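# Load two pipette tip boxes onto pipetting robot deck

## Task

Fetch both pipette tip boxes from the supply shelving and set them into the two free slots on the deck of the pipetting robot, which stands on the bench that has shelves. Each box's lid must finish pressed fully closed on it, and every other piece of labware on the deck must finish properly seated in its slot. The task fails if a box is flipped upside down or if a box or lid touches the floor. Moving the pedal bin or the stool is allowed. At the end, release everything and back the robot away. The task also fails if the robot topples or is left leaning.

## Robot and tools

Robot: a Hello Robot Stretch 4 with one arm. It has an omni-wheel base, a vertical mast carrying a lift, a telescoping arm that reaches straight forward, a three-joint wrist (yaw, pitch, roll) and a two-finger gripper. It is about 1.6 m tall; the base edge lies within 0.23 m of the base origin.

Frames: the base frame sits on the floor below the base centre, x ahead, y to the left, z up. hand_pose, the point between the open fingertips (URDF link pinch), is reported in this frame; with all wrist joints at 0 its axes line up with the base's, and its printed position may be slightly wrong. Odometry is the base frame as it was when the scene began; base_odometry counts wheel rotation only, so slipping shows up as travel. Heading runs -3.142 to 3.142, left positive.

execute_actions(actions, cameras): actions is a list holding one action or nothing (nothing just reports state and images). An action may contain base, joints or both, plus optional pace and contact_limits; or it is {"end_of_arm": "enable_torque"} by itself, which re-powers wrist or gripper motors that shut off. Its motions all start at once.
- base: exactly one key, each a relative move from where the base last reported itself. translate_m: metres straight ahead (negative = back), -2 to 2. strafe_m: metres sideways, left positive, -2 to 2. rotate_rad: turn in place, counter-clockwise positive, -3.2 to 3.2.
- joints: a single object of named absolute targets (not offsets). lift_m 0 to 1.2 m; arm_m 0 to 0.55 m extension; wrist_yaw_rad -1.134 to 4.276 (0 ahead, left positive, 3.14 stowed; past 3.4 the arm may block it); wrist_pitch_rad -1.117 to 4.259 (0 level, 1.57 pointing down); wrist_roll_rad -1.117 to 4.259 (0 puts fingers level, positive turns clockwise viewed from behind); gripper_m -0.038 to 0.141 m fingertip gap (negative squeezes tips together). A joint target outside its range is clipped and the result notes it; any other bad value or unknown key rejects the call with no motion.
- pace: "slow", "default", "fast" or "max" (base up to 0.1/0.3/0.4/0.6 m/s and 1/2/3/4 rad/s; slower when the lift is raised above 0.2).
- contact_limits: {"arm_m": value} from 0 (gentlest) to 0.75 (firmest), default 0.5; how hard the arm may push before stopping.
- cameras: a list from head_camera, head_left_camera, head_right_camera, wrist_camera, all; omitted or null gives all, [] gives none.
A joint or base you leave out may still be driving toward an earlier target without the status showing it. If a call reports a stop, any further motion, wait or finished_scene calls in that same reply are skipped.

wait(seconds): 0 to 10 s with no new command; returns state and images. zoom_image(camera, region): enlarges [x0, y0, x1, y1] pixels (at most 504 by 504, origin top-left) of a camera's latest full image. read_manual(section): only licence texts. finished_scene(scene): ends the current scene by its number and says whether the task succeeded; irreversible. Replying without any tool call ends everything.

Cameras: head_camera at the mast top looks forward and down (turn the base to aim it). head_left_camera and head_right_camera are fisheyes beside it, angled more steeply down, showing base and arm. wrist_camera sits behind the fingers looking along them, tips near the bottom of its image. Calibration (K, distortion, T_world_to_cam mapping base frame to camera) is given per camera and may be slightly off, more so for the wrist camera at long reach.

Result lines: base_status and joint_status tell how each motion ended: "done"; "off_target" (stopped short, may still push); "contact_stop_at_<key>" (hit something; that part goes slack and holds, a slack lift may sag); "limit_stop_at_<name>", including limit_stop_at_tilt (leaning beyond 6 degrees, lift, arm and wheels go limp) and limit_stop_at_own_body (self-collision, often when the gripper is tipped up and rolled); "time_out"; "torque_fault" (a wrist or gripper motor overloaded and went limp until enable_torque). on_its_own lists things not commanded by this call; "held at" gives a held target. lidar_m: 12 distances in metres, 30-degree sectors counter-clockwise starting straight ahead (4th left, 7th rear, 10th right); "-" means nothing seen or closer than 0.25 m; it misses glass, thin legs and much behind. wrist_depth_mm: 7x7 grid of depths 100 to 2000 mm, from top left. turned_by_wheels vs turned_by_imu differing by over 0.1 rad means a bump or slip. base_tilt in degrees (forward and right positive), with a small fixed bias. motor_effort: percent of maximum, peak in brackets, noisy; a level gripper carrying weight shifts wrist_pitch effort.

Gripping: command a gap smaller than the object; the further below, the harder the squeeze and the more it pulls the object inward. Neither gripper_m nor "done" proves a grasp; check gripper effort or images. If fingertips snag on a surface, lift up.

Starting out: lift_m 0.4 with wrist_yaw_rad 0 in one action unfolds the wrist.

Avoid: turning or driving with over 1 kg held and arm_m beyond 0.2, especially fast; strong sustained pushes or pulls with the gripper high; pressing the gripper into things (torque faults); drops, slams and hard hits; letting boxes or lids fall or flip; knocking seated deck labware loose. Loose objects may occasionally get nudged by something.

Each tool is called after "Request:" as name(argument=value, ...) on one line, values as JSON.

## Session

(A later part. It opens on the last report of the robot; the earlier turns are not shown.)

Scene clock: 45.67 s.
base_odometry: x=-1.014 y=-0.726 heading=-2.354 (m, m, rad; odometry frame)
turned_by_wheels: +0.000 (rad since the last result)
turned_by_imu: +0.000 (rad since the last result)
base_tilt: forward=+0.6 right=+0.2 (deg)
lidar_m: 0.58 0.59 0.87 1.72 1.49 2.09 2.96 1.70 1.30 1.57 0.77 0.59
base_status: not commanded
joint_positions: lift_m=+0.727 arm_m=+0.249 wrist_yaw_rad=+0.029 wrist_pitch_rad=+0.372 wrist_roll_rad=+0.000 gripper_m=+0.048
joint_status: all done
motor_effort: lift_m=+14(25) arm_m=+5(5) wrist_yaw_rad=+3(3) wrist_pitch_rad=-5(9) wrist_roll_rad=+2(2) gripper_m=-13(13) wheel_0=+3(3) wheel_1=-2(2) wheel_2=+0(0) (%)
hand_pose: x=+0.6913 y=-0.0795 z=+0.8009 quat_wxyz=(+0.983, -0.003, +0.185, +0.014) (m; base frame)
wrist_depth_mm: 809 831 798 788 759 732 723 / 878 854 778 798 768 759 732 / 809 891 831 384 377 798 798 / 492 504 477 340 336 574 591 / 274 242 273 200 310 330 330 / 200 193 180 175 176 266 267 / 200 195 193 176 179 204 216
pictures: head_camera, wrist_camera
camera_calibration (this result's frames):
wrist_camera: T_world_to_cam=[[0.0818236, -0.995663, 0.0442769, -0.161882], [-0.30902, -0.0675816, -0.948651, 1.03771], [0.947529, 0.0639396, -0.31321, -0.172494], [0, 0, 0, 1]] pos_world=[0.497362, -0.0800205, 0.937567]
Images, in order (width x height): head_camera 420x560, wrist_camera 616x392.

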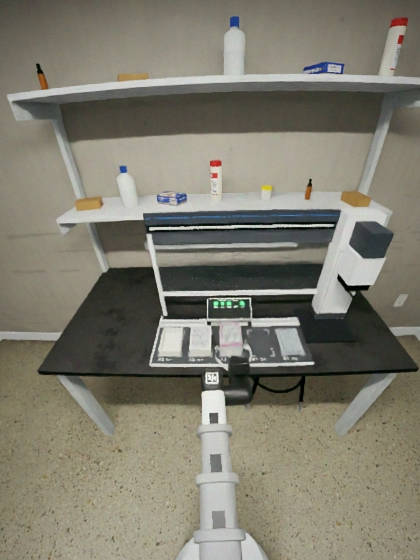

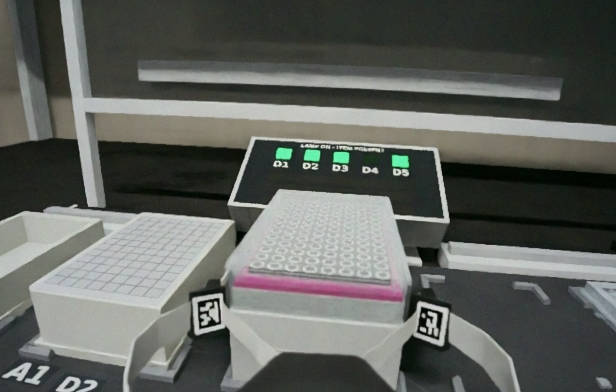

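Request:
execute_actions(actions=[{"joints":{"gripper_m":0.07,"arm_m":0.243},"pace":"slow","contact_limits":{"arm_m":0.15}}], cameras=[])

Request:
execute_actions(actions=[{"joints":{"gripper_m":0.089,"arm_m":0.238},"pace":"slow","contact_limits":{"arm_m":0.15}}], cameras=["wrist_camera"])

Request:
execute_actions(actions=[{"joints":{"arm_m":0.13,"lift_m":0.729},"pace":"slow","contact_limits":{"arm_m":0.15}}], cameras=["head_camera","wrist_camera"])

Request:
zoom_image(camera="wrist_camera", region=[200, 140, 440, 310])

Scene clock: 48.53 s.
base_odometry: x=-1.014 y=-0.726 heading=-2.354 (m, m, rad; odometry frame)
turned_by_wheels: +0.000 (rad since the last result)
turned_by_imu: +0.001 (rad since the last result)
base_tilt: forward=+0.6 right=+0.2 (deg)
lidar_m: 0.57 0.61 0.89 1.71 1.51 2.10 2.96 1.71 1.29 1.57 0.78 0.58
base_status: not commanded
joint_positions: lift_m=+0.727 arm_m=+0.244 wrist_yaw_rad=+0.028 wrist_pitch_rad=+0.372 wrist_roll_rad=+0.000 gripper_m=+0.070
joint_status: all done
motor_effort: lift_m=+14(14) arm_m=-4(6) wrist_yaw_rad=+6(5) wrist_pitch_rad=-3(4) wrist_roll_rad=+1(1) gripper_m=-6(13) wheel_0=+2(3) wheel_1=-2(2) wheel_2=+0(0) (%)
contact_limits: arm_m 0.15
hand_pose: x=+0.6858 y=-0.0798 z=+0.8009 quat_wxyz=(+0.983, -0.003, +0.185, +0.014) (m; base frame)
wrist_depth_mm: 809 842 809 788 768 750 732 / 878 854 788 768 788 759 759 / 820 891 854 392 382 809 788 / 492 500 473 343 342 574 591 / 274 242 274 205 304 336 330 / 206 198 185 181 180 267 268 / 202 199 197 163 189 205 217
pictures: none
No camera images: the call's "cameras" was empty. Leave "cameras" out to get every camera's image.

Scene clock: 49.70 s.
base_odometry: x=-1.014 y=-0.726 heading=-2.354 (m, m, rad; odometry frame)
turned_by_wheels: +0.000 (rad since the last result)
turned_by_imu: +0.000 (rad since the last result)
base_tilt: forward=+0.6 right=+0.1 (deg)
lidar_m: 0.57 0.60 0.84 1.72 1.50 2.11 2.97 1.68 1.27 1.58 0.77 0.56
base_status: not commanded
joint_positions: lift_m=+0.727 arm_m=+0.239 wrist_yaw_rad=+0.029 wrist_pitch_rad=+0.371 wrist_roll_rad=+0.000 gripper_m=+0.089
joint_status: all done
motor_effort: lift_m=+14(14) arm_m=-5(4) wrist_yaw_rad=+4(5) wrist_pitch_rad=-3(5) wrist_roll_rad=+2(2) gripper_m=+0(7) wheel_0=+2(2) wheel_1=-2(2) wheel_2=+0(0) (%)
contact_limits: arm_m 0.15
hand_pose: x=+0.6810 y=-0.0796 z=+0.8010 quat_wxyz=(+0.983, -0.003, +0.185, +0.014) (m; base frame)
wrist_depth_mm: 809 842 820 798 768 750 732 / 878 878 798 778 788 759 768 / 866 904 866 397 384 820 809 / 496 469 477 347 343 574 591 / 274 242 273 206 303 342 334 / 213 204 190 186 182 267 268 / 202 202 200 144 196 208 218
pictures: wrist_camera
camera_calibration (this result's frames):
wrist_camera: T_world_to_cam=[[0.0814955, -0.995689, 0.0442872, -0.160919], [-0.30886, -0.0674773, -0.948711, 1.03454], [0.94761, 0.0636372, -0.313027, -0.162989], [0, 0, 0, 1]] pos_world=[0.48709, -0.0800455, 0.937582]
Images, in order (width x height): wrist_camera 616x392.

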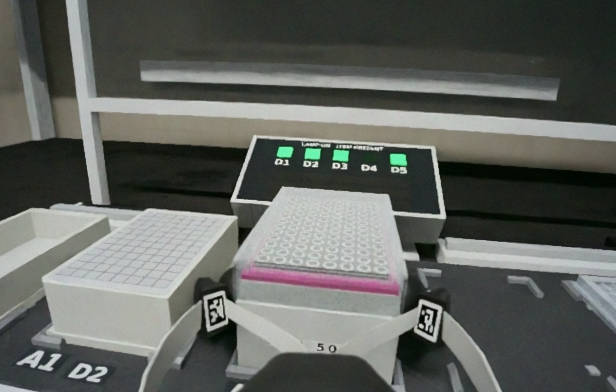

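Scene clock: 52.07 s.
base_odometry: x=-1.014 y=-0.726 heading=-2.354 (m, m, rad; odometry frame)
turned_by_wheels: +0.000 (rad since the last result)
turned_by_imu: +0.001 (rad since the last result)
base_tilt: forward=+0.7 right=+0.2 (deg)
lidar_m: 0.57 0.60 0.87 1.72 1.49 2.10 2.98 1.72 1.30 1.57 0.76 0.60
base_status: not commanded
joint_positions: lift_m=+0.729 arm_m=+0.131 wrist_yaw_rad=+0.030 wrist_pitch_rad=+0.372 wrist_roll_rad=+0.000 gripper_m=+0.089
joint_status: all done
motor_effort: lift_m=+24(25) arm_m=-5(4) wrist_yaw_rad=+1(4) wrist_pitch_rad=-5(5) wrist_roll_rad=+2(2) gripper_m=-2(2) wheel_0=+2(2) wheel_1=-2(2) wheel_2=+0(0) (%)
contact_limits: arm_m 0.15
hand_pose: x=+0.5731 y=-0.0793 z=+0.8020 quat_wxyz=(+0.983, -0.003, +0.185, +0.015) (m; base frame)
wrist_depth_mm: 976 946 917 891 854 842 831 / 1008 976 931 866 854 866 854 / 891 798 960 488 484 904 891 / 496 424 368 314 439 580 597 / 320 312 307 296 332 359 364 / 265 272 196 266 224 270 271 / 1078 257 248 141 230 229 240
pictures: head_camera, wrist_camera
camera_calibration (this result's frames):
wrist_camera: T_world_to_cam=[[0.0825394, -0.995605, 0.044259, -0.15246], [-0.309296, -0.0678088, -0.948545, 1.00225], [0.947377, 0.0646032, -0.313534, -0.0597898], [0, 0, 0, 1]] pos_world=[0.379221, -0.0799657, 0.938684]
Images, in order (width x height): head_camera 420x560, wrist_camera 616x392.

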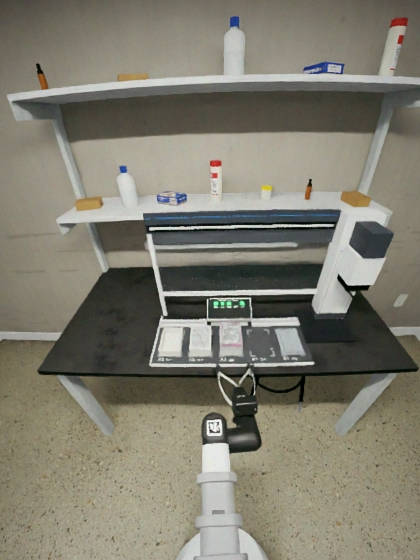

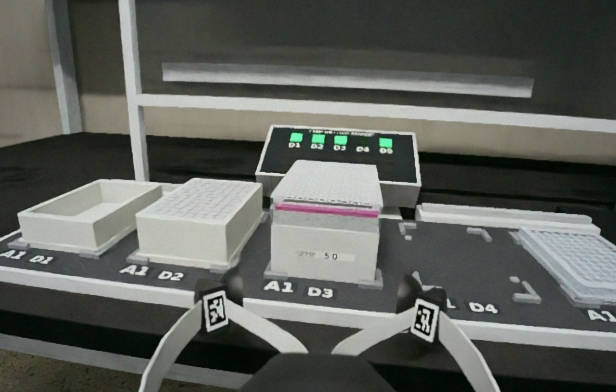

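Region (200, 140, 440, 310) of wrist_camera's 616x392 image, scaled by 2.100; it fills the top 357 rows of this view, and the rest is white.

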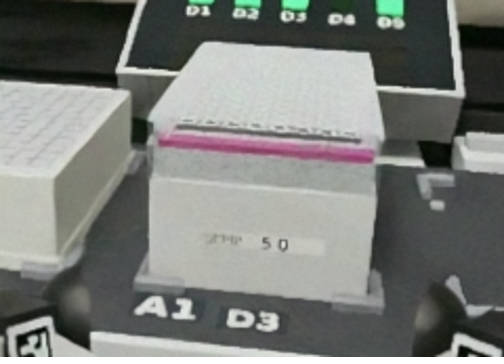

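Request:
execute_actions(actions=[{"base":{"translate_m":-0.69},"joints":{"arm_m":0,"gripper_m":0.141,"wrist_yaw_rad":0,"wrist_pitch_rad":0.35},"pace":"fast"}], cameras=[])

Request:
execute_actions(actions=[{"base":{"rotate_rad":-1.479},"joints":{"lift_m":0.495}}], cameras=[])

Request:
execute_actions(actions=[{"base":{"translate_m":0.50},"joints":{"arm_m":0.15},"pace":"fast"}], cameras=["head_camera","wrist_camera"])

Scene clock: 57.87 s.
base_odometry: x=-0.527 y=-0.237 heading=-2.354 (m, m, rad; odometry frame)
turned_by_wheels: +0.000 (rad since the last result)
turned_by_imu: +0.002 (rad since the last result)
base_tilt: forward=+0.6 right=+0.2 (deg)
lidar_m: 1.24 1.33 2.11 1.41 1.48 2.17 2.26 2.28 1.25 1.19 1.78 1.29
base_status: done
joint_positions: lift_m=+0.729 arm_m=+0.001 wrist_yaw_rad=+0.000 wrist_pitch_rad=+0.352 wrist_roll_rad=+0.000 gripper_m=+0.141
joint_status: all done
motor_effort: lift_m=+24(24) arm_m=-5(7) wrist_yaw_rad=+1(2) wrist_pitch_rad=-4(6) wrist_roll_rad=+2(1) gripper_m=-1(3) wheel_0=-2(8) wheel_1=-3(5) wheel_2=+1(19) (%)
hand_pose: x=+0.4426 y=-0.0874 z=+0.8073 quat_wxyz=(+0.985, +0.000, +0.175, +0.000) (m; base frame)
wrist_depth_mm: 1708 1708 1661 1618 1576 1098 1499 / 1756 1756 1708 1661 1661 1205 1576 / 1808 1098 1078 1078 1182 1182 1618 / - 1983 1863 1808 1308 1708 1708 / 1983 1863 1863 1863 1863 1863 1756 / 1464 1336 216 1576 1464 208 1618 / 1182 1205 1205 142 1255 1205 1308
pictures: none
No camera images: the call's "cameras" was empty. Leave "cameras" out to get every camera's image.

Scene clock: 59.90 s.
base_odometry: x=-0.527 y=-0.237 heading=+2.451 (m, m, rad; odometry frame)
turned_by_wheels: -1.478 (rad since the last result)
turned_by_imu: -1.494 (rad since the last result)
base_tilt: forward=+0.6 right=+0.1 (deg)
lidar_m: 1.20 1.85 1.29 1.27 1.38 2.09 1.42 1.53 2.28 2.23 2.14 1.22
base_status: done
joint_positions: lift_m=+0.495 arm_m=+0.001 wrist_yaw_rad=+0.000 wrist_pitch_rad=+0.352 wrist_roll_rad=+0.000 gripper_m=+0.141
joint_status: all done
motor_effort: lift_m=+14(23) arm_m=-5(4) wrist_yaw_rad=+1(0) wrist_pitch_rad=-6(6) wrist_roll_rad=+1(2) gripper_m=-1(1) wheel_0=+3(7) wheel_1=+3(10) wheel_2=+3(10) (%)
hand_pose: x=+0.4426 y=-0.0875 z=+0.5741 quat_wxyz=(+0.985, +0.000, +0.175, +0.000) (m; base frame)
wrist_depth_mm: 1499 1430 1078 1281 1255 1229 891 / 1576 1464 1182 1366 1281 1229 878 / 1618 1576 1464 1138 1229 1182 931 / 1661 1618 1537 1464 1397 1336 960 / 1464 1464 1336 1397 1430 1229 1397 / 1098 1078 216 1078 1078 208 1205 / 904 904 917 142 946 960 976
pictures: none
No camera images: the call's "cameras" was empty. Leave "cameras" out to get every camera's image.

Scene clock: 62.43 s.
base_odometry: x=-0.913 y=+0.082 heading=+2.451 (m, m, rad; odometry frame)
turned_by_wheels: +0.000 (rad since the last result)
turned_by_imu: +0.000 (rad since the last result)
base_tilt: forward=+0.7 right=+0.1 (deg)
lidar_m: 0.70 1.33 1.22 1.20 1.34 2.60 1.94 2.07 2.31 2.31 0.91 0.72
base_status: done
joint_positions: lift_m=+0.495 arm_m=+0.149 wrist_yaw_rad=+0.000 wrist_pitch_rad=+0.352 wrist_roll_rad=+0.000 gripper_m=+0.141
joint_status: all done
motor_effort: lift_m=+14(15) arm_m=+5(6) wrist_yaw_rad=+1(2) wrist_pitch_rad=-6(6) wrist_roll_rad=+2(2) gripper_m=+0(0) wheel_0=+1(8) wheel_1=+1(5) wheel_2=-1(15) (%)
hand_pose: x=+0.5909 y=-0.0874 z=+0.5742 quat_wxyz=(+0.985, +0.000, +0.175, +0.000) (m; base frame)
wrist_depth_mm: 340 418 661 707 683 668 647 / 353 430 676 750 715 691 661 / 640 442 699 768 750 715 683 / 976 449 549 413 591 609 634 / 1008 394 375 379 389 394 404 / 1042 421 216 891 349 208 329 / 904 452 750 142 842 820 798
pictures: head_camera, wrist_camera
camera_calibration (this result's frames):
wrist_camera: T_world_to_cam=[[0.0518499, -0.997627, 0.0452989, -0.134524], [-0.292233, -0.0585314, -0.954554, 0.785307], [0.95494, 0.0362557, -0.294575, -0.165375], [0, 0, 0, 1]] pos_world=[0.394391, -0.0822441, 0.706997]
Images, in order (width x height): head_camera 420x560, wrist_camera 616x392.

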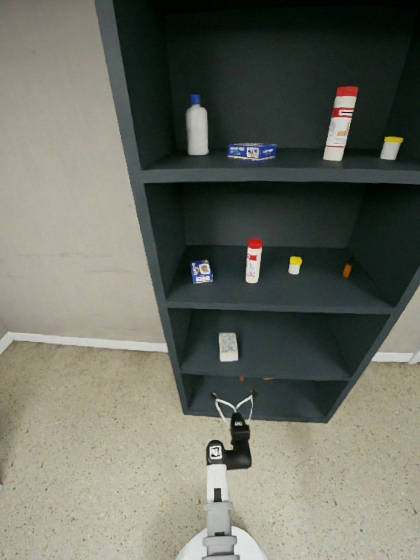

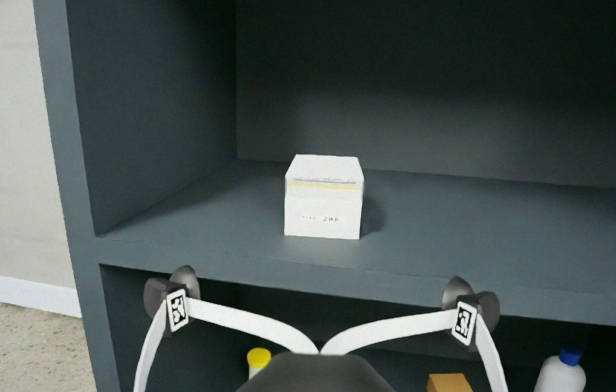

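Request:
execute_actions(actions=[{"joints":{"arm_m":0.30,"lift_m":0.484},"contact_limits":{"arm_m":0.2}}], cameras=[])

Request:
execute_actions(actions=[{"joints":{"arm_m":0.385},"contact_limits":{"arm_m":0.15},"pace":"slow"}], cameras=["wrist_camera"])

Scene clock: 64.87 s.
base_odometry: x=-0.913 y=+0.082 heading=+2.451 (m, m, rad; odometry frame)
turned_by_wheels: +0.000 (rad since the last result)
turned_by_imu: +0.001 (rad since the last result)
base_tilt: forward=+0.7 right=+0.1 (deg)
lidar_m: 0.70 1.30 1.21 1.20 1.32 2.59 1.94 2.11 2.35 2.31 0.91 0.71
base_status: not commanded
joint_positions: lift_m=+0.484 arm_m=+0.299 wrist_yaw_rad=+0.000 wrist_pitch_rad=+0.352 wrist_roll_rad=+0.000 gripper_m=+0.141
joint_status: all done
motor_effort: lift_m=+14(15) arm_m=+5(6) wrist_yaw_rad=+1(1) wrist_pitch_rad=-5(5) wrist_roll_rad=+3(2) gripper_m=+0(3) wheel_0=+1(1) wheel_1=+1(1) wheel_2=-1(2) (%)
contact_limits: arm_m 0.2
hand_pose: x=+0.7408 y=-0.0874 z=+0.5632 quat_wxyz=(+0.985, +0.000, +0.175, +0.000) (m; base frame)
wrist_depth_mm: 291 394 580 580 559 535 517 / 296 404 603 597 574 559 535 / 300 415 634 627 603 574 554 / 307 418 517 324 544 564 574 / 303 340 347 263 340 370 375 / 249 242 216 266 270 208 274 / 287 232 224 142 215 215 221
pictures: none
No camera images: the call's "cameras" was empty. Leave "cameras" out to get every camera's image.

Scene clock: 67.00 s.
base_odometry: x=-0.913 y=+0.082 heading=+2.451 (m, m, rad; odometry frame)
turned_by_wheels: +0.000 (rad since the last result)
turned_by_imu: +0.000 (rad since the last result)
base_tilt: forward=+0.6 right=+0.1 (deg)
lidar_m: 0.70 1.33 1.20 1.19 1.35 2.61 1.94 2.09 2.34 2.31 0.91 0.72
base_status: not commanded
joint_positions: lift_m=+0.484 arm_m=+0.384 wrist_yaw_rad=+0.000 wrist_pitch_rad=+0.352 wrist_roll_rad=+0.000 gripper_m=+0.141
joint_status: all done
motor_effort: lift_m=+14(14) arm_m=+5(6) wrist_yaw_rad=+1(1) wrist_pitch_rad=-4(4) wrist_roll_rad=+1(2) gripper_m=+0(0) wheel_0=+1(1) wheel_1=+1(1) wheel_2=-2(2) (%)
contact_limits: arm_m 0.15
hand_pose: x=+0.8258 y=-0.0874 z=+0.5632 quat_wxyz=(+0.985, +0.000, +0.175, +0.000) (m; base frame)
wrist_depth_mm: 279 377 512 500 480 462 449 / 286 387 539 525 500 480 469 / 290 397 559 544 525 504 480 / 296 407 517 530 539 517 496 / 294 338 345 210 319 370 375 / 249 242 192 181 180 208 274 / 204 205 201 142 194 216 220
pictures: wrist_camera
camera_calibration (this result's frames):
wrist_camera: T_world_to_cam=[[0.0518337, -0.997628, 0.0453011, -0.146201], [-0.292195, -0.0585273, -0.954566, 0.843472], [0.954953, 0.036242, -0.294535, -0.392987], [0, 0, 0, 1]] pos_world=[0.62932, -0.0822452, 0.696025]
Images, in order (width x height): wrist_camera 616x392.

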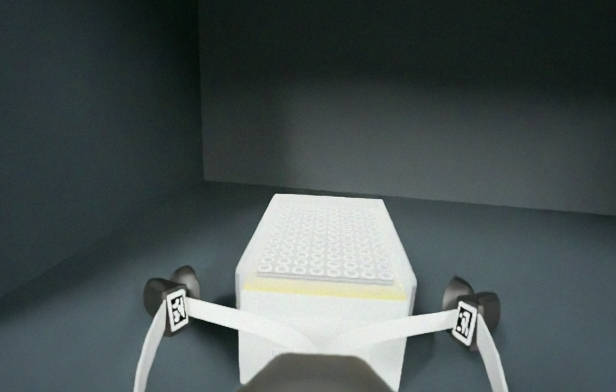

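Request:
execute_actions(actions=[{"joints":{"gripper_m":0.048}}], cameras=[])

Request:
execute_actions(actions=[{"joints":{"lift_m":0.52},"pace":"slow"}], cameras=["wrist_camera"])

Request:
execute_actions(actions=[{"base":{"translate_m":-0.385},"joints":{"arm_m":0.05}}], cameras=[])

Request:
execute_actions(actions=[{"base":{"rotate_rad":1.479},"joints":{"lift_m":0.77},"pace":"slow"}], cameras=[])

Request:
execute_actions(actions=[{"base":{"translate_m":0.68}}], cameras=["head_camera","wrist_camera"])

Request:
zoom_image(camera="head_camera", region=[170, 300, 300, 410])

Scene clock: 70.67 s.
base_odometry: x=-0.913 y=+0.082 heading=+2.451 (m, m, rad; odometry frame)
turned_by_wheels: +0.000 (rad since the last result)
turned_by_imu: +0.001 (rad since the last result)
base_tilt: forward=+0.7 right=+0.1 (deg)
lidar_m: 0.70 1.31 1.21 1.20 1.34 2.61 1.92 2.12 2.33 2.31 0.90 0.71
base_status: not commanded
joint_positions: lift_m=+0.484 arm_m=+0.384 wrist_yaw_rad=+0.000 wrist_pitch_rad=+0.353 wrist_roll_rad=+0.000 gripper_m=+0.048
joint_status: all done
motor_effort: lift_m=+14(14) arm_m=+5(5) wrist_yaw_rad=+1(1) wrist_pitch_rad=-7(8) wrist_roll_rad=+1(2) gripper_m=-14(14) wheel_0=+1(2) wheel_1=+1(1) wheel_2=-1(2) (%)
hand_pose: x=+0.8257 y=-0.0874 z=+0.5629 quat_wxyz=(+0.984, +0.000, +0.176, +0.000) (m; base frame)
wrist_depth_mm: 278 379 512 500 477 466 449 / 286 387 535 517 504 480 466 / 291 397 554 544 521 500 484 / 294 407 508 525 530 512 500 / 293 336 345 202 319 366 370 / 249 255 180 176 175 271 273 / 202 199 199 178 182 206 220
pictures: none
No camera images: the call's "cameras" was empty. Leave "cameras" out to get every camera's image.

Scene clock: 71.80 s.
base_odometry: x=-0.913 y=+0.082 heading=+2.451 (m, m, rad; odometry frame)
turned_by_wheels: +0.000 (rad since the last result)
turned_by_imu: +0.000 (rad since the last result)
base_tilt: forward=+0.6 right=+0.2 (deg)
lidar_m: 0.70 1.33 1.20 1.19 1.33 2.59 1.94 2.09 2.34 2.30 0.90 0.73
base_status: not commanded
joint_positions: lift_m=+0.520 arm_m=+0.384 wrist_yaw_rad=+0.000 wrist_pitch_rad=+0.354 wrist_roll_rad=+0.000 gripper_m=+0.048
joint_status: all done
motor_effort: lift_m=+25(26) arm_m=+5(5) wrist_yaw_rad=+1(1) wrist_pitch_rad=-10(10) wrist_roll_rad=+1(1) gripper_m=-15(14) wheel_0=+1(1) wheel_1=+1(1) wheel_2=-1(2) (%)
hand_pose: x=+0.8257 y=-0.0874 z=+0.5979 quat_wxyz=(+0.984, +0.000, +0.176, +0.000) (m; base frame)
wrist_depth_mm: 279 379 512 500 484 469 452 / 285 387 535 521 500 480 466 / 291 397 559 544 517 500 488 / 296 407 564 564 544 525 504 / 300 387 418 203 389 445 455 / 287 310 180 177 175 330 330 / 246 244 243 178 181 251 274
pictures: wrist_camera
camera_calibration (this result's frames):
wrist_camera: T_world_to_cam=[[0.0518292, -0.997632, 0.0452187, -0.147732], [-0.293722, -0.058505, -0.954099, 0.877496], [0.954485, 0.0361685, -0.296059, -0.381351], [0, 0, 0, 1]] pos_world=[0.629391, -0.0822509, 0.730995]
Images, in order (width x height): wrist_camera 616x392.

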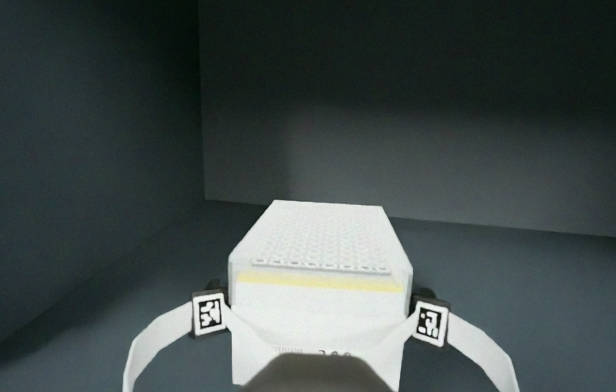

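Scene clock: 74.57 s.
base_odometry: x=-0.616 y=-0.163 heading=+2.451 (m, m, rad; odometry frame)
turned_by_wheels: +0.000 (rad since the last result)
turned_by_imu: +0.001 (rad since the last result)
base_tilt: forward=+0.6 right=+0.1 (deg)
lidar_m: 1.09 1.71 1.26 1.24 1.35 2.19 1.53 1.65 2.28 2.26 2.02 1.10
base_status: done
joint_positions: lift_m=+0.520 arm_m=+0.051 wrist_yaw_rad=+0.000 wrist_pitch_rad=+0.354 wrist_roll_rad=+0.000 gripper_m=+0.048
joint_status: all done
motor_effort: lift_m=+24(25) arm_m=-5(6) wrist_yaw_rad=+1(1) wrist_pitch_rad=-10(10) wrist_roll_rad=+2(0) gripper_m=-13(14) wheel_0=-3(9) wheel_1=-3(4) wheel_2=+3(10) (%)
hand_pose: x=+0.4924 y=-0.0874 z=+0.5978 quat_wxyz=(+0.984, +0.000, +0.176, +0.000) (m; base frame)
wrist_depth_mm: 1308 1281 946 1138 1098 1042 917 / 1430 1366 991 1205 1138 1098 917 / 1464 1397 991 1205 1182 1138 891 / 1537 1430 1060 1281 1229 866 798 / 1464 1499 1025 203 1281 1229 842 / 1118 1160 180 177 175 1060 878 / 931 904 917 178 180 891 917
pictures: none
No camera images: the call's "cameras" was empty. Leave "cameras" out to get every camera's image.

Scene clock: 77.33 s.
base_odometry: x=-0.616 y=-0.163 heading=-2.354 (m, m, rad; odometry frame)
turned_by_wheels: +1.478 (rad since the last result)
turned_by_imu: +1.495 (rad since the last result)
base_tilt: forward=+0.7 right=+0.1 (deg)
lidar_m: 0.55 1.31 2.19 1.52 1.62 2.44 2.28 2.13 1.11 1.09 1.66 1.28
base_status: done
joint_positions: lift_m=+0.770 arm_m=+0.051 wrist_yaw_rad=+0.000 wrist_pitch_rad=+0.354 wrist_roll_rad=+0.000 gripper_m=+0.048
joint_status: all done
motor_effort: lift_m=+25(26) arm_m=-5(5) wrist_yaw_rad=+0(0) wrist_pitch_rad=-10(10) wrist_roll_rad=+2(2) gripper_m=-13(15) wheel_0=-3(5) wheel_1=-3(4) wheel_2=-5(4) (%)
hand_pose: x=+0.4924 y=-0.0874 z=+0.8478 quat_wxyz=(+0.984, +0.000, +0.176, +0.000) (m; base frame)
wrist_depth_mm: 1661 1661 1366 1138 1098 1308 1464 / 1708 1708 1618 1618 1576 1537 1537 / 1808 1255 1098 1118 1160 1576 1618 / 1921 1863 1863 1008 991 976 1661 / 1863 1921 1863 203 1229 1756 1756 / 1397 1576 180 177 175 1499 1618 / 1255 1229 1205 178 180 1160 1336
pictures: none
No camera images: the call's "cameras" was empty. Leave "cameras" out to get every camera's image.

Scene clock: 81.07 s.
base_odometry: x=-1.096 y=-0.645 heading=-2.354 (m, m, rad; odometry frame)
turned_by_wheels: +0.000 (rad since the last result)
turned_by_imu: +0.000 (rad since the last result)
base_tilt: forward=+0.6 right=+0.2 (deg)
lidar_m: 0.55 0.60 0.86 1.73 1.60 2.28 2.98 1.53 1.19 1.62 0.77 0.57
base_status: done
joint_positions: lift_m=+0.770 arm_m=+0.051 wrist_yaw_rad=+0.000 wrist_pitch_rad=+0.354 wrist_roll_rad=+0.000 gripper_m=+0.048
joint_status: not commanded
motor_effort: lift_m=+24(25) arm_m=-5(5) wrist_yaw_rad=+1(1) wrist_pitch_rad=-9(10) wrist_roll_rad=+1(2) gripper_m=-12(14) wheel_0=+1(5) wheel_1=+3(6) wheel_2=+0(14) (%)
hand_pose: x=+0.4924 y=-0.0874 z=+0.8479 quat_wxyz=(+0.984, +0.000, +0.176, +0.000) (m; base frame)
wrist_depth_mm: 1008 1008 976 960 946 931 462 / 1060 1042 1008 976 976 946 480 / 1060 1078 597 1025 1025 991 500 / 615 640 455 549 741 597 517 / 402 397 389 203 410 469 484 / 355 347 180 177 175 351 370 / 1205 397 387 178 180 306 304
pictures: head_camera, wrist_camera
camera_calibration (this result's frames):
wrist_camera: T_world_to_cam=[[0.0519072, -0.997628, 0.0452077, -0.141773], [-0.293885, -0.0585239, -0.954048, 1.01818], [0.95443, 0.0362361, -0.296226, 0.0109499], [0, 0, 0, 1]] pos_world=[0.296136, -0.0822458, 0.981046]
Images, in order (width x height): head_camera 420x560, wrist_camera 616x392.

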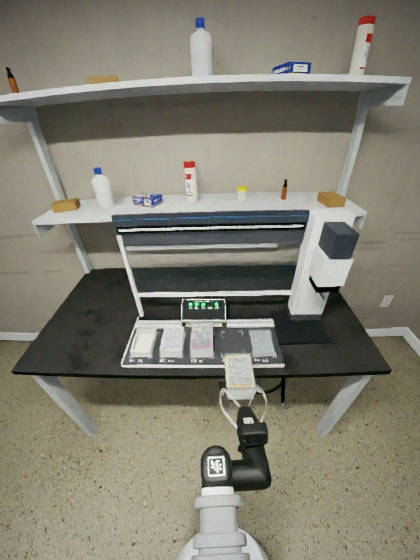

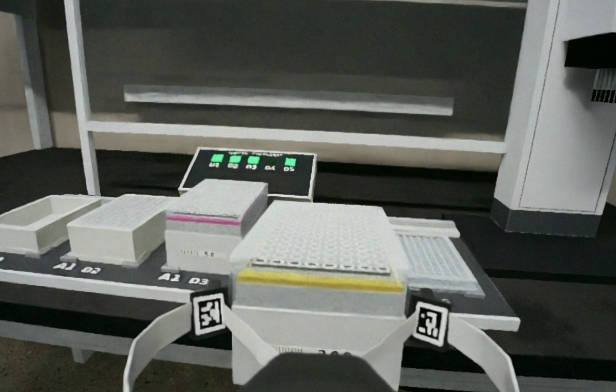

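Region (170, 300, 300, 410) of head_camera's 420x560 image, scaled by 3.877, with more detail than that image has; it fills the top 426 rows of this view, and the rest is white.

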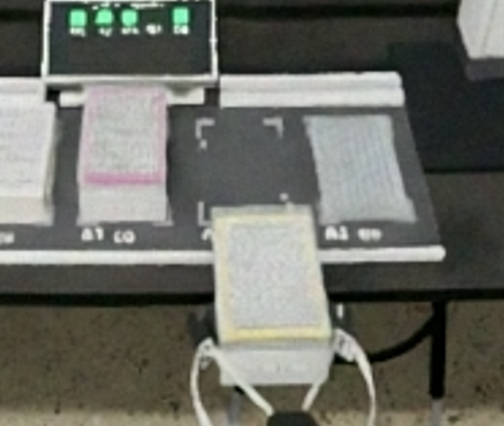

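Request:
execute_actions(actions=[{"joints":{"arm_m":0.24,"lift_m":0.735,"wrist_pitch_rad":0.295},"pace":"slow","contact_limits":{"arm_m":0.15}}], cameras=["head_camera","wrist_camera"])

Request:
zoom_image(camera="head_camera", region=[185, 300, 285, 375])

Scene clock: 85.53 s.
base_odometry: x=-1.096 y=-0.645 heading=-2.354 (m, m, rad; odometry frame)
turned_by_wheels: +0.000 (rad since the last result)
turned_by_imu: +0.001 (rad since the last result)
base_tilt: forward=+0.7 right=+0.1 (deg)
lidar_m: 0.55 0.60 0.88 1.75 1.61 2.29 2.98 1.55 1.16 1.59 0.78 0.57
base_status: not commanded
joint_positions: lift_m=+0.735 arm_m=+0.239 wrist_yaw_rad=+0.000 wrist_pitch_rad=+0.299 wrist_roll_rad=+0.000 gripper_m=+0.048
joint_status: all done
motor_effort: lift_m=+14(24) arm_m=+5(5) wrist_yaw_rad=+1(1) wrist_pitch_rad=-12(15) wrist_roll_rad=+2(2) gripper_m=-14(13) wheel_0=+1(1) wheel_1=+3(3) wheel_2=+0(0) (%)
contact_limits: arm_m 0.15
hand_pose: x=+0.6857 y=-0.0874 z=+0.8287 quat_wxyz=(+0.989, +0.000, +0.149, +0.000) (m; base frame)
wrist_depth_mm: 842 842 820 788 778 759 759 / 878 842 831 820 798 798 778 / 931 878 866 842 768 820 788 / 654 415 387 399 768 798 732 / 300 256 285 203 355 488 455 / 197 195 180 177 175 324 325 / 200 193 221 178 180 239 262
pictures: head_camera, wrist_camera
camera_calibration (this result's frames):
wrist_camera: T_world_to_cam=[[0.04931, -0.99763, 0.0479806, -0.151468], [-0.241175, -0.0585106, -0.968716, 1.03269], [0.969228, 0.0361957, -0.243489, -0.233106], [0, 0, 0, 1]] pos_world=[0.48246, -0.082249, 0.950889]
Images, in order (width x height): head_camera 420x560, wrist_camera 616x392.

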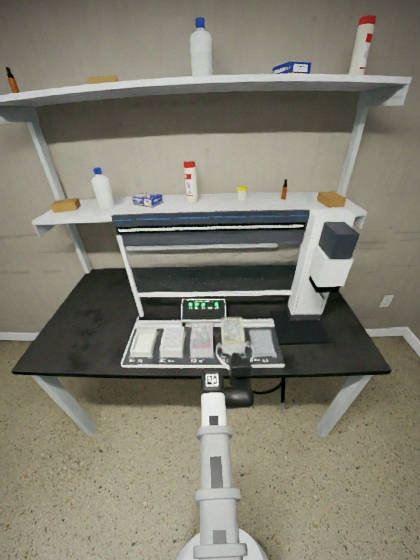

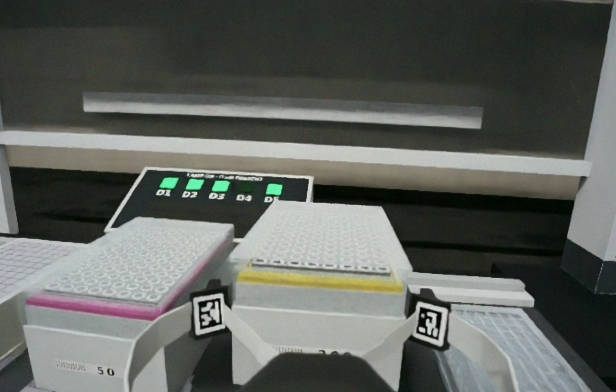

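Region (185, 300, 285, 375) of head_camera's 420x560 image, scaled by 5.040, with more detail than that image has; it fills the top 378 rows of this view, and the rest is white.

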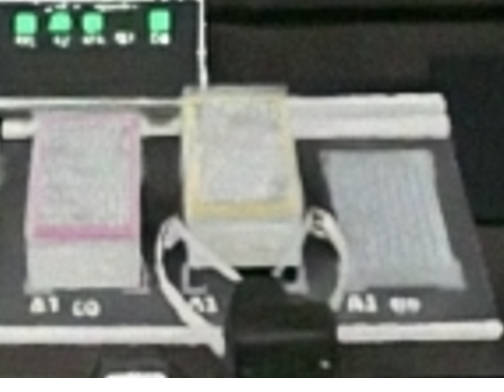

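Request:
execute_actions(actions=[{"joints":{"lift_m":0.709},"pace":"slow"}], cameras=["head_camera","wrist_camera"])

Request:
zoom_image(camera="head_camera", region=[185, 300, 285, 375])

Scene clock: 91.07 s.
base_odometry: x=-1.096 y=-0.645 heading=-2.354 (m, m, rad; odometry frame)
turned_by_wheels: +0.000 (rad since the last result)
turned_by_imu: +0.001 (rad since the last result)
base_tilt: forward=+0.6 right=+0.2 (deg)
lidar_m: 0.58 0.60 0.85 1.75 1.62 2.29 2.97 1.52 1.18 1.59 0.79 0.58
base_status: not commanded
joint_positions: lift_m=+0.709 arm_m=+0.239 wrist_yaw_rad=+0.000 wrist_pitch_rad=+0.298 wrist_roll_rad=+0.000 gripper_m=+0.048
joint_status: all done
motor_effort: lift_m=+14(15) arm_m=+5(5) wrist_yaw_rad=+2(2) wrist_pitch_rad=-8(10) wrist_roll_rad=+3(2) gripper_m=-14(14) wheel_0=+1(1) wheel_1=+3(3) wheel_2=+0(0) (%)
hand_pose: x=+0.6857 y=-0.0875 z=+0.8029 quat_wxyz=(+0.989, +0.000, +0.148, +0.000) (m; base frame)
wrist_depth_mm: 854 842 820 798 788 759 759 / 878 854 831 809 798 788 778 / 904 866 407 854 842 820 788 / 569 368 353 368 676 699 647 / 195 196 253 204 332 387 397 / 190 185 180 177 175 277 278 / 195 190 196 178 181 204 219
pictures: head_camera, wrist_camera
camera_calibration (this result's frames):
wrist_camera: T_world_to_cam=[[0.0488024, -0.997653, 0.0480209, -0.15005], [-0.240403, -0.0583975, -0.968915, 1.00738], [0.969446, 0.035741, -0.242689, -0.240232], [0, 0, 0, 1]] pos_world=[0.482393, -0.0822829, 0.924971]
Images, in order (width x height): head_camera 420x560, wrist_camera 616x392.

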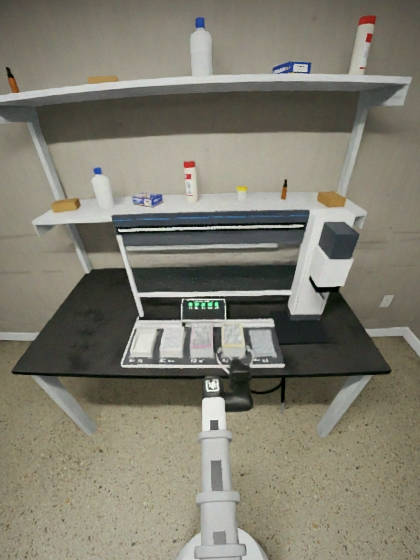

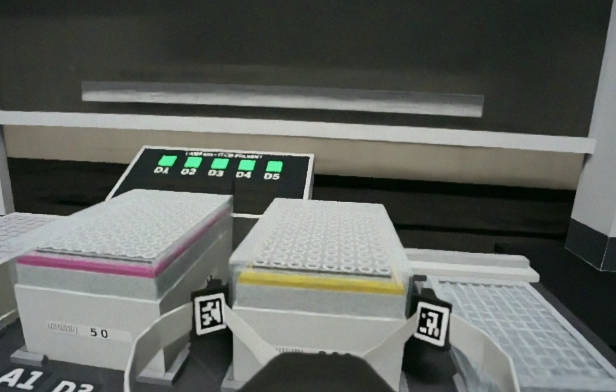

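Region (185, 300, 285, 375) of head_camera's 420x560 image, scaled by 5.040, with more detail than that image has; it fills the top 378 rows of this view, and the rest is white.

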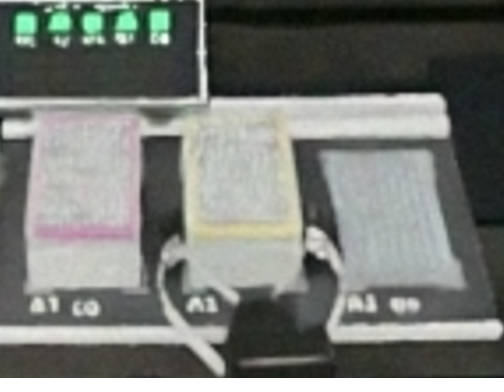

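Request:
execute_actions(actions=[{"joints":{"lift_m":0.706,"gripper_m":0.07,"arm_m":0.233},"pace":"slow","contact_limits":{"arm_m":0.15}}], cameras=["wrist_camera"])

Request:
execute_actions(actions=[{"joints":{"gripper_m":0.089,"arm_m":0.228},"pace":"slow","contact_limits":{"arm_m":0.15}}], cameras=["wrist_camera"])

Request:
execute_actions(actions=[{"joints":{"arm_m":0.11,"lift_m":0.708},"pace":"slow","contact_limits":{"arm_m":0.15}}], cameras=["head_camera","wrist_camera"])

Request:
zoom_image(camera="wrist_camera", region=[110, 150, 560, 330])

Scene clock: 93.70 s.
base_odometry: x=-1.096 y=-0.645 heading=-2.354 (m, m, rad; odometry frame)
turned_by_wheels: +0.000 (rad since the last result)
turned_by_imu: +0.001 (rad since the last result)
base_tilt: forward=+0.6 right=+0.2 (deg)
lidar_m: 0.57 0.60 0.87 1.74 1.62 2.27 2.98 1.51 1.18 1.61 0.76 0.58
base_status: not commanded
joint_positions: lift_m=+0.706 arm_m=+0.234 wrist_yaw_rad=-0.001 wrist_pitch_rad=+0.295 wrist_roll_rad=+0.000 gripper_m=+0.070
joint_status: all done
motor_effort: lift_m=+13(14) arm_m=-4(6) wrist_yaw_rad=+4(4) wrist_pitch_rad=+0(7) wrist_roll_rad=+2(2) gripper_m=-6(14) wheel_0=+1(1) wheel_1=+3(3) wheel_2=+0(0) (%)
contact_limits: arm_m 0.15
hand_pose: x=+0.6805 y=-0.0877 z=+0.8008 quat_wxyz=(+0.989, +0.000, +0.147, -0.001) (m; base frame)
wrist_depth_mm: 854 831 820 809 788 768 759 / 891 854 831 820 809 798 778 / 917 891 413 854 854 831 798 / 569 362 359 368 668 707 640 / 201 198 252 205 330 349 394 / 197 191 186 183 180 274 277 / 196 195 195 164 187 202 218
pictures: wrist_camera
camera_calibration (this result's frames):
wrist_camera: T_world_to_cam=[[0.0479435, -0.997689, 0.048146, -0.149409], [-0.237729, -0.0582138, -0.969585, 1.00276], [0.970148, 0.0350396, -0.239971, -0.238401], [0, 0, 0, 1]] pos_world=[0.476833, -0.0823358, 0.92225]
Images, in order (width x height): wrist_camera 616x392.

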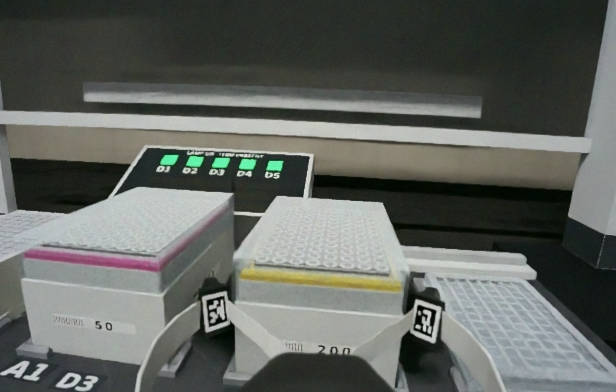

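Scene clock: 94.87 s.
base_odometry: x=-1.096 y=-0.645 heading=-2.354 (m, m, rad; odometry frame)
turned_by_wheels: +0.000 (rad since the last result)
turned_by_imu: +0.000 (rad since the last result)
base_tilt: forward=+0.7 right=+0.2 (deg)
lidar_m: 0.56 0.61 0.87 1.73 1.61 2.28 2.98 1.55 1.18 1.59 0.79 0.59
base_status: not commanded
joint_positions: lift_m=+0.706 arm_m=+0.229 wrist_yaw_rad=+0.000 wrist_pitch_rad=+0.297 wrist_roll_rad=+0.000 gripper_m=+0.089
joint_status: all done
motor_effort: lift_m=+14(14) arm_m=-5(4) wrist_yaw_rad=+2(4) wrist_pitch_rad=-5(4) wrist_roll_rad=+1(1) gripper_m=-3(6) wheel_0=+1(1) wheel_1=+3(3) wheel_2=+0(0) (%)
contact_limits: arm_m 0.15
hand_pose: x=+0.6756 y=-0.0875 z=+0.8003 quat_wxyz=(+0.989, +0.000, +0.148, +0.000) (m; base frame)
wrist_depth_mm: 854 842 820 798 798 788 759 / 891 854 854 820 809 788 778 / 904 891 413 854 842 831 809 / 569 370 362 370 661 699 634 / 202 198 252 201 312 345 392 / 204 196 190 187 184 271 273 / 196 196 197 140 191 209 216
pictures: wrist_camera
camera_calibration (this result's frames):
wrist_camera: T_world_to_cam=[[0.0488318, -0.997649, 0.0480725, -0.149467], [-0.239133, -0.0584079, -0.969229, 1.00184], [0.969758, 0.0358335, -0.241423, -0.232285], [0, 0, 0, 1]] pos_world=[0.472132, -0.0822767, 0.922117]
Images, in order (width x height): wrist_camera 616x392.

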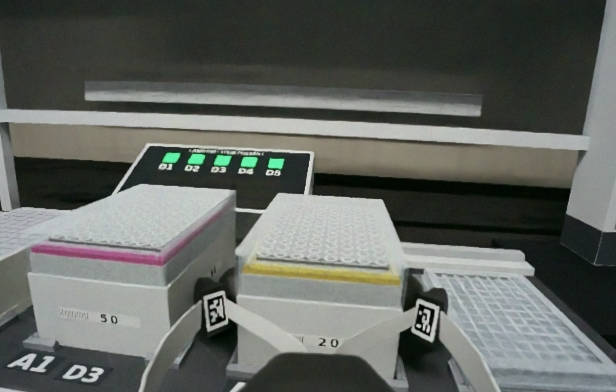

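Scene clock: 97.33 s.
base_odometry: x=-1.096 y=-0.645 heading=-2.354 (m, m, rad; odometry frame)
turned_by_wheels: +0.000 (rad since the last result)
turned_by_imu: +0.001 (rad since the last result)
base_tilt: forward=+0.6 right=+0.2 (deg)
lidar_m: 0.57 0.58 0.88 1.73 1.61 2.27 2.98 1.53 1.20 1.61 0.76 0.62
base_status: not commanded
joint_positions: lift_m=+0.708 arm_m=+0.111 wrist_yaw_rad=+0.000 wrist_pitch_rad=+0.297 wrist_roll_rad=+0.000 gripper_m=+0.089
joint_status: all done
motor_effort: lift_m=+24(25) arm_m=-5(6) wrist_yaw_rad=+0(2) wrist_pitch_rad=-5(4) wrist_roll_rad=+2(2) gripper_m=-3(2) wheel_0=+1(1) wheel_1=+3(3) wheel_2=+0(0) (%)
contact_limits: arm_m 0.15
hand_pose: x=+0.5577 y=-0.0874 z=+0.8014 quat_wxyz=(+0.989, +0.000, +0.148, +0.000) (m; base frame)
wrist_depth_mm: 960 946 946 917 891 878 449 / 1008 976 946 931 904 904 433 / 960 1008 525 960 960 931 445 / 421 382 357 343 668 683 459 / 324 317 314 306 353 387 399 / 268 276 196 273 225 274 277 / 315 258 251 141 239 233 242
pictures: head_camera, wrist_camera
camera_calibration (this result's frames):
wrist_camera: T_world_to_cam=[[0.0491922, -0.997632, 0.0480643, -0.143854], [-0.23928, -0.0584925, -0.969187, 0.974715], [0.969704, 0.0361757, -0.24159, -0.117442], [0, 0, 0, 1]] pos_world=[0.35419, -0.0822512, 0.923222]
Images, in order (width x height): head_camera 420x560, wrist_camera 616x392.

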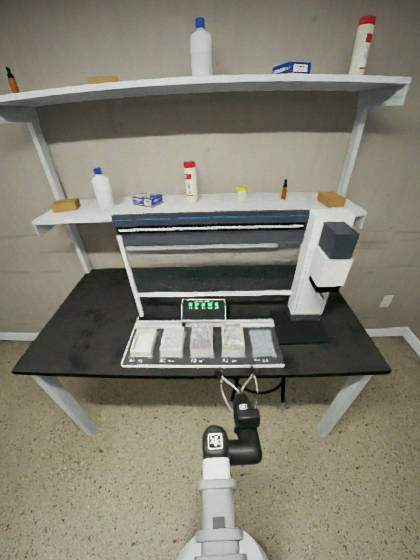

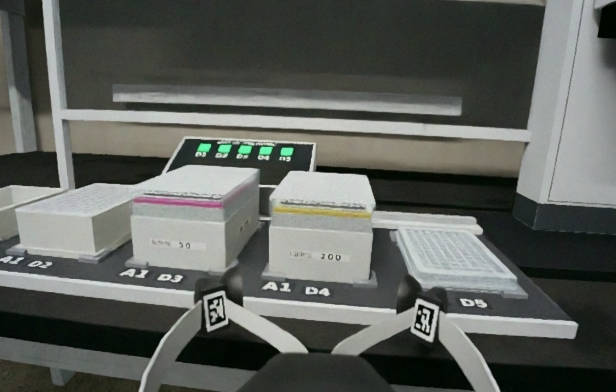

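Region (110, 150, 560, 330) of wrist_camera's 616x392 image, scaled by 1.120; it fills the top 202 rows of this view, and the rest is white.

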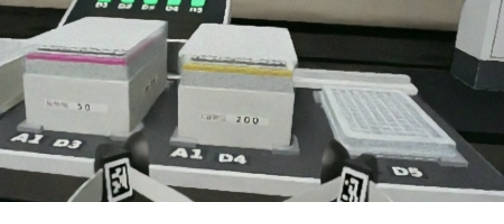

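Request:
execute_actions(actions=[{"base":{"translate_m":-0.35},"joints":{"arm_m":0},"pace":"fast"}], cameras=["wrist_camera"])

Request:
finished_scene(scene=2)

Scene clock: 100.27 s.
base_odometry: x=-0.849 y=-0.397 heading=-2.354 (m, m, rad; odometry frame)
turned_by_wheels: +0.000 (rad since the last result)
turned_by_imu: +0.001 (rad since the last result)
base_tilt: forward=+0.6 right=+0.1 (deg)
lidar_m: 0.91 0.94 2.21 1.53 1.61 2.31 2.62 2.17 1.15 1.10 1.69 0.92
base_status: done
joint_positions: lift_m=+0.708 arm_m=+0.001 wrist_yaw_rad=+0.000 wrist_pitch_rad=+0.297 wrist_roll_rad=+0.000 gripper_m=+0.089
joint_status: all done
motor_effort: lift_m=+24(24) arm_m=-5(5) wrist_yaw_rad=+1(0) wrist_pitch_rad=-5(4) wrist_roll_rad=+2(1) gripper_m=-5(0) wheel_0=-2(10) wheel_1=-2(4) wheel_2=+0(14) (%)
hand_pose: x=+0.4476 y=-0.0875 z=+0.8014 quat_wxyz=(+0.989, +0.000, +0.148, +0.000) (m; base frame)
wrist_depth_mm: 1430 1336 1366 1308 1229 750 1255 / 1499 1430 1366 1366 1366 866 1281 / 1464 1366 946 931 1366 891 1336 / 788 750 750 732 715 707 732 / 1661 1576 1576 1537 931 1464 707 / 1576 1537 195 1499 224 1464 768 / 1229 1281 1281 141 1255 1308 788
pictures: wrist_camera
camera_calibration (this result's frames):
wrist_camera: T_world_to_cam=[[0.0490906, -0.997638, 0.0480565, -0.138418], [-0.239439, -0.0584663, -0.969149, 0.948396], [0.96967, 0.0360696, -0.241743, -0.0106213], [0, 0, 0, 1]] pos_world=[0.244177, -0.0822591, 0.923222]
Images, in order (width x height): wrist_camera 616x392.

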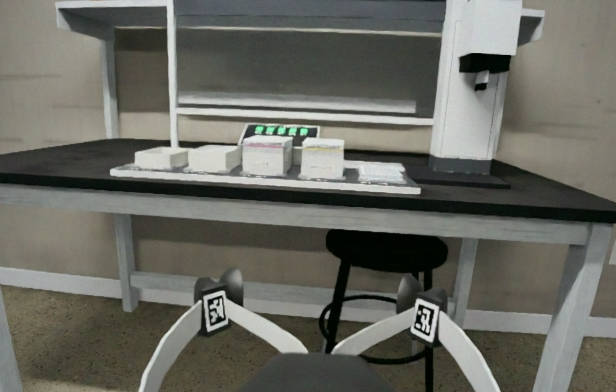

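The scene is finished: the task was done.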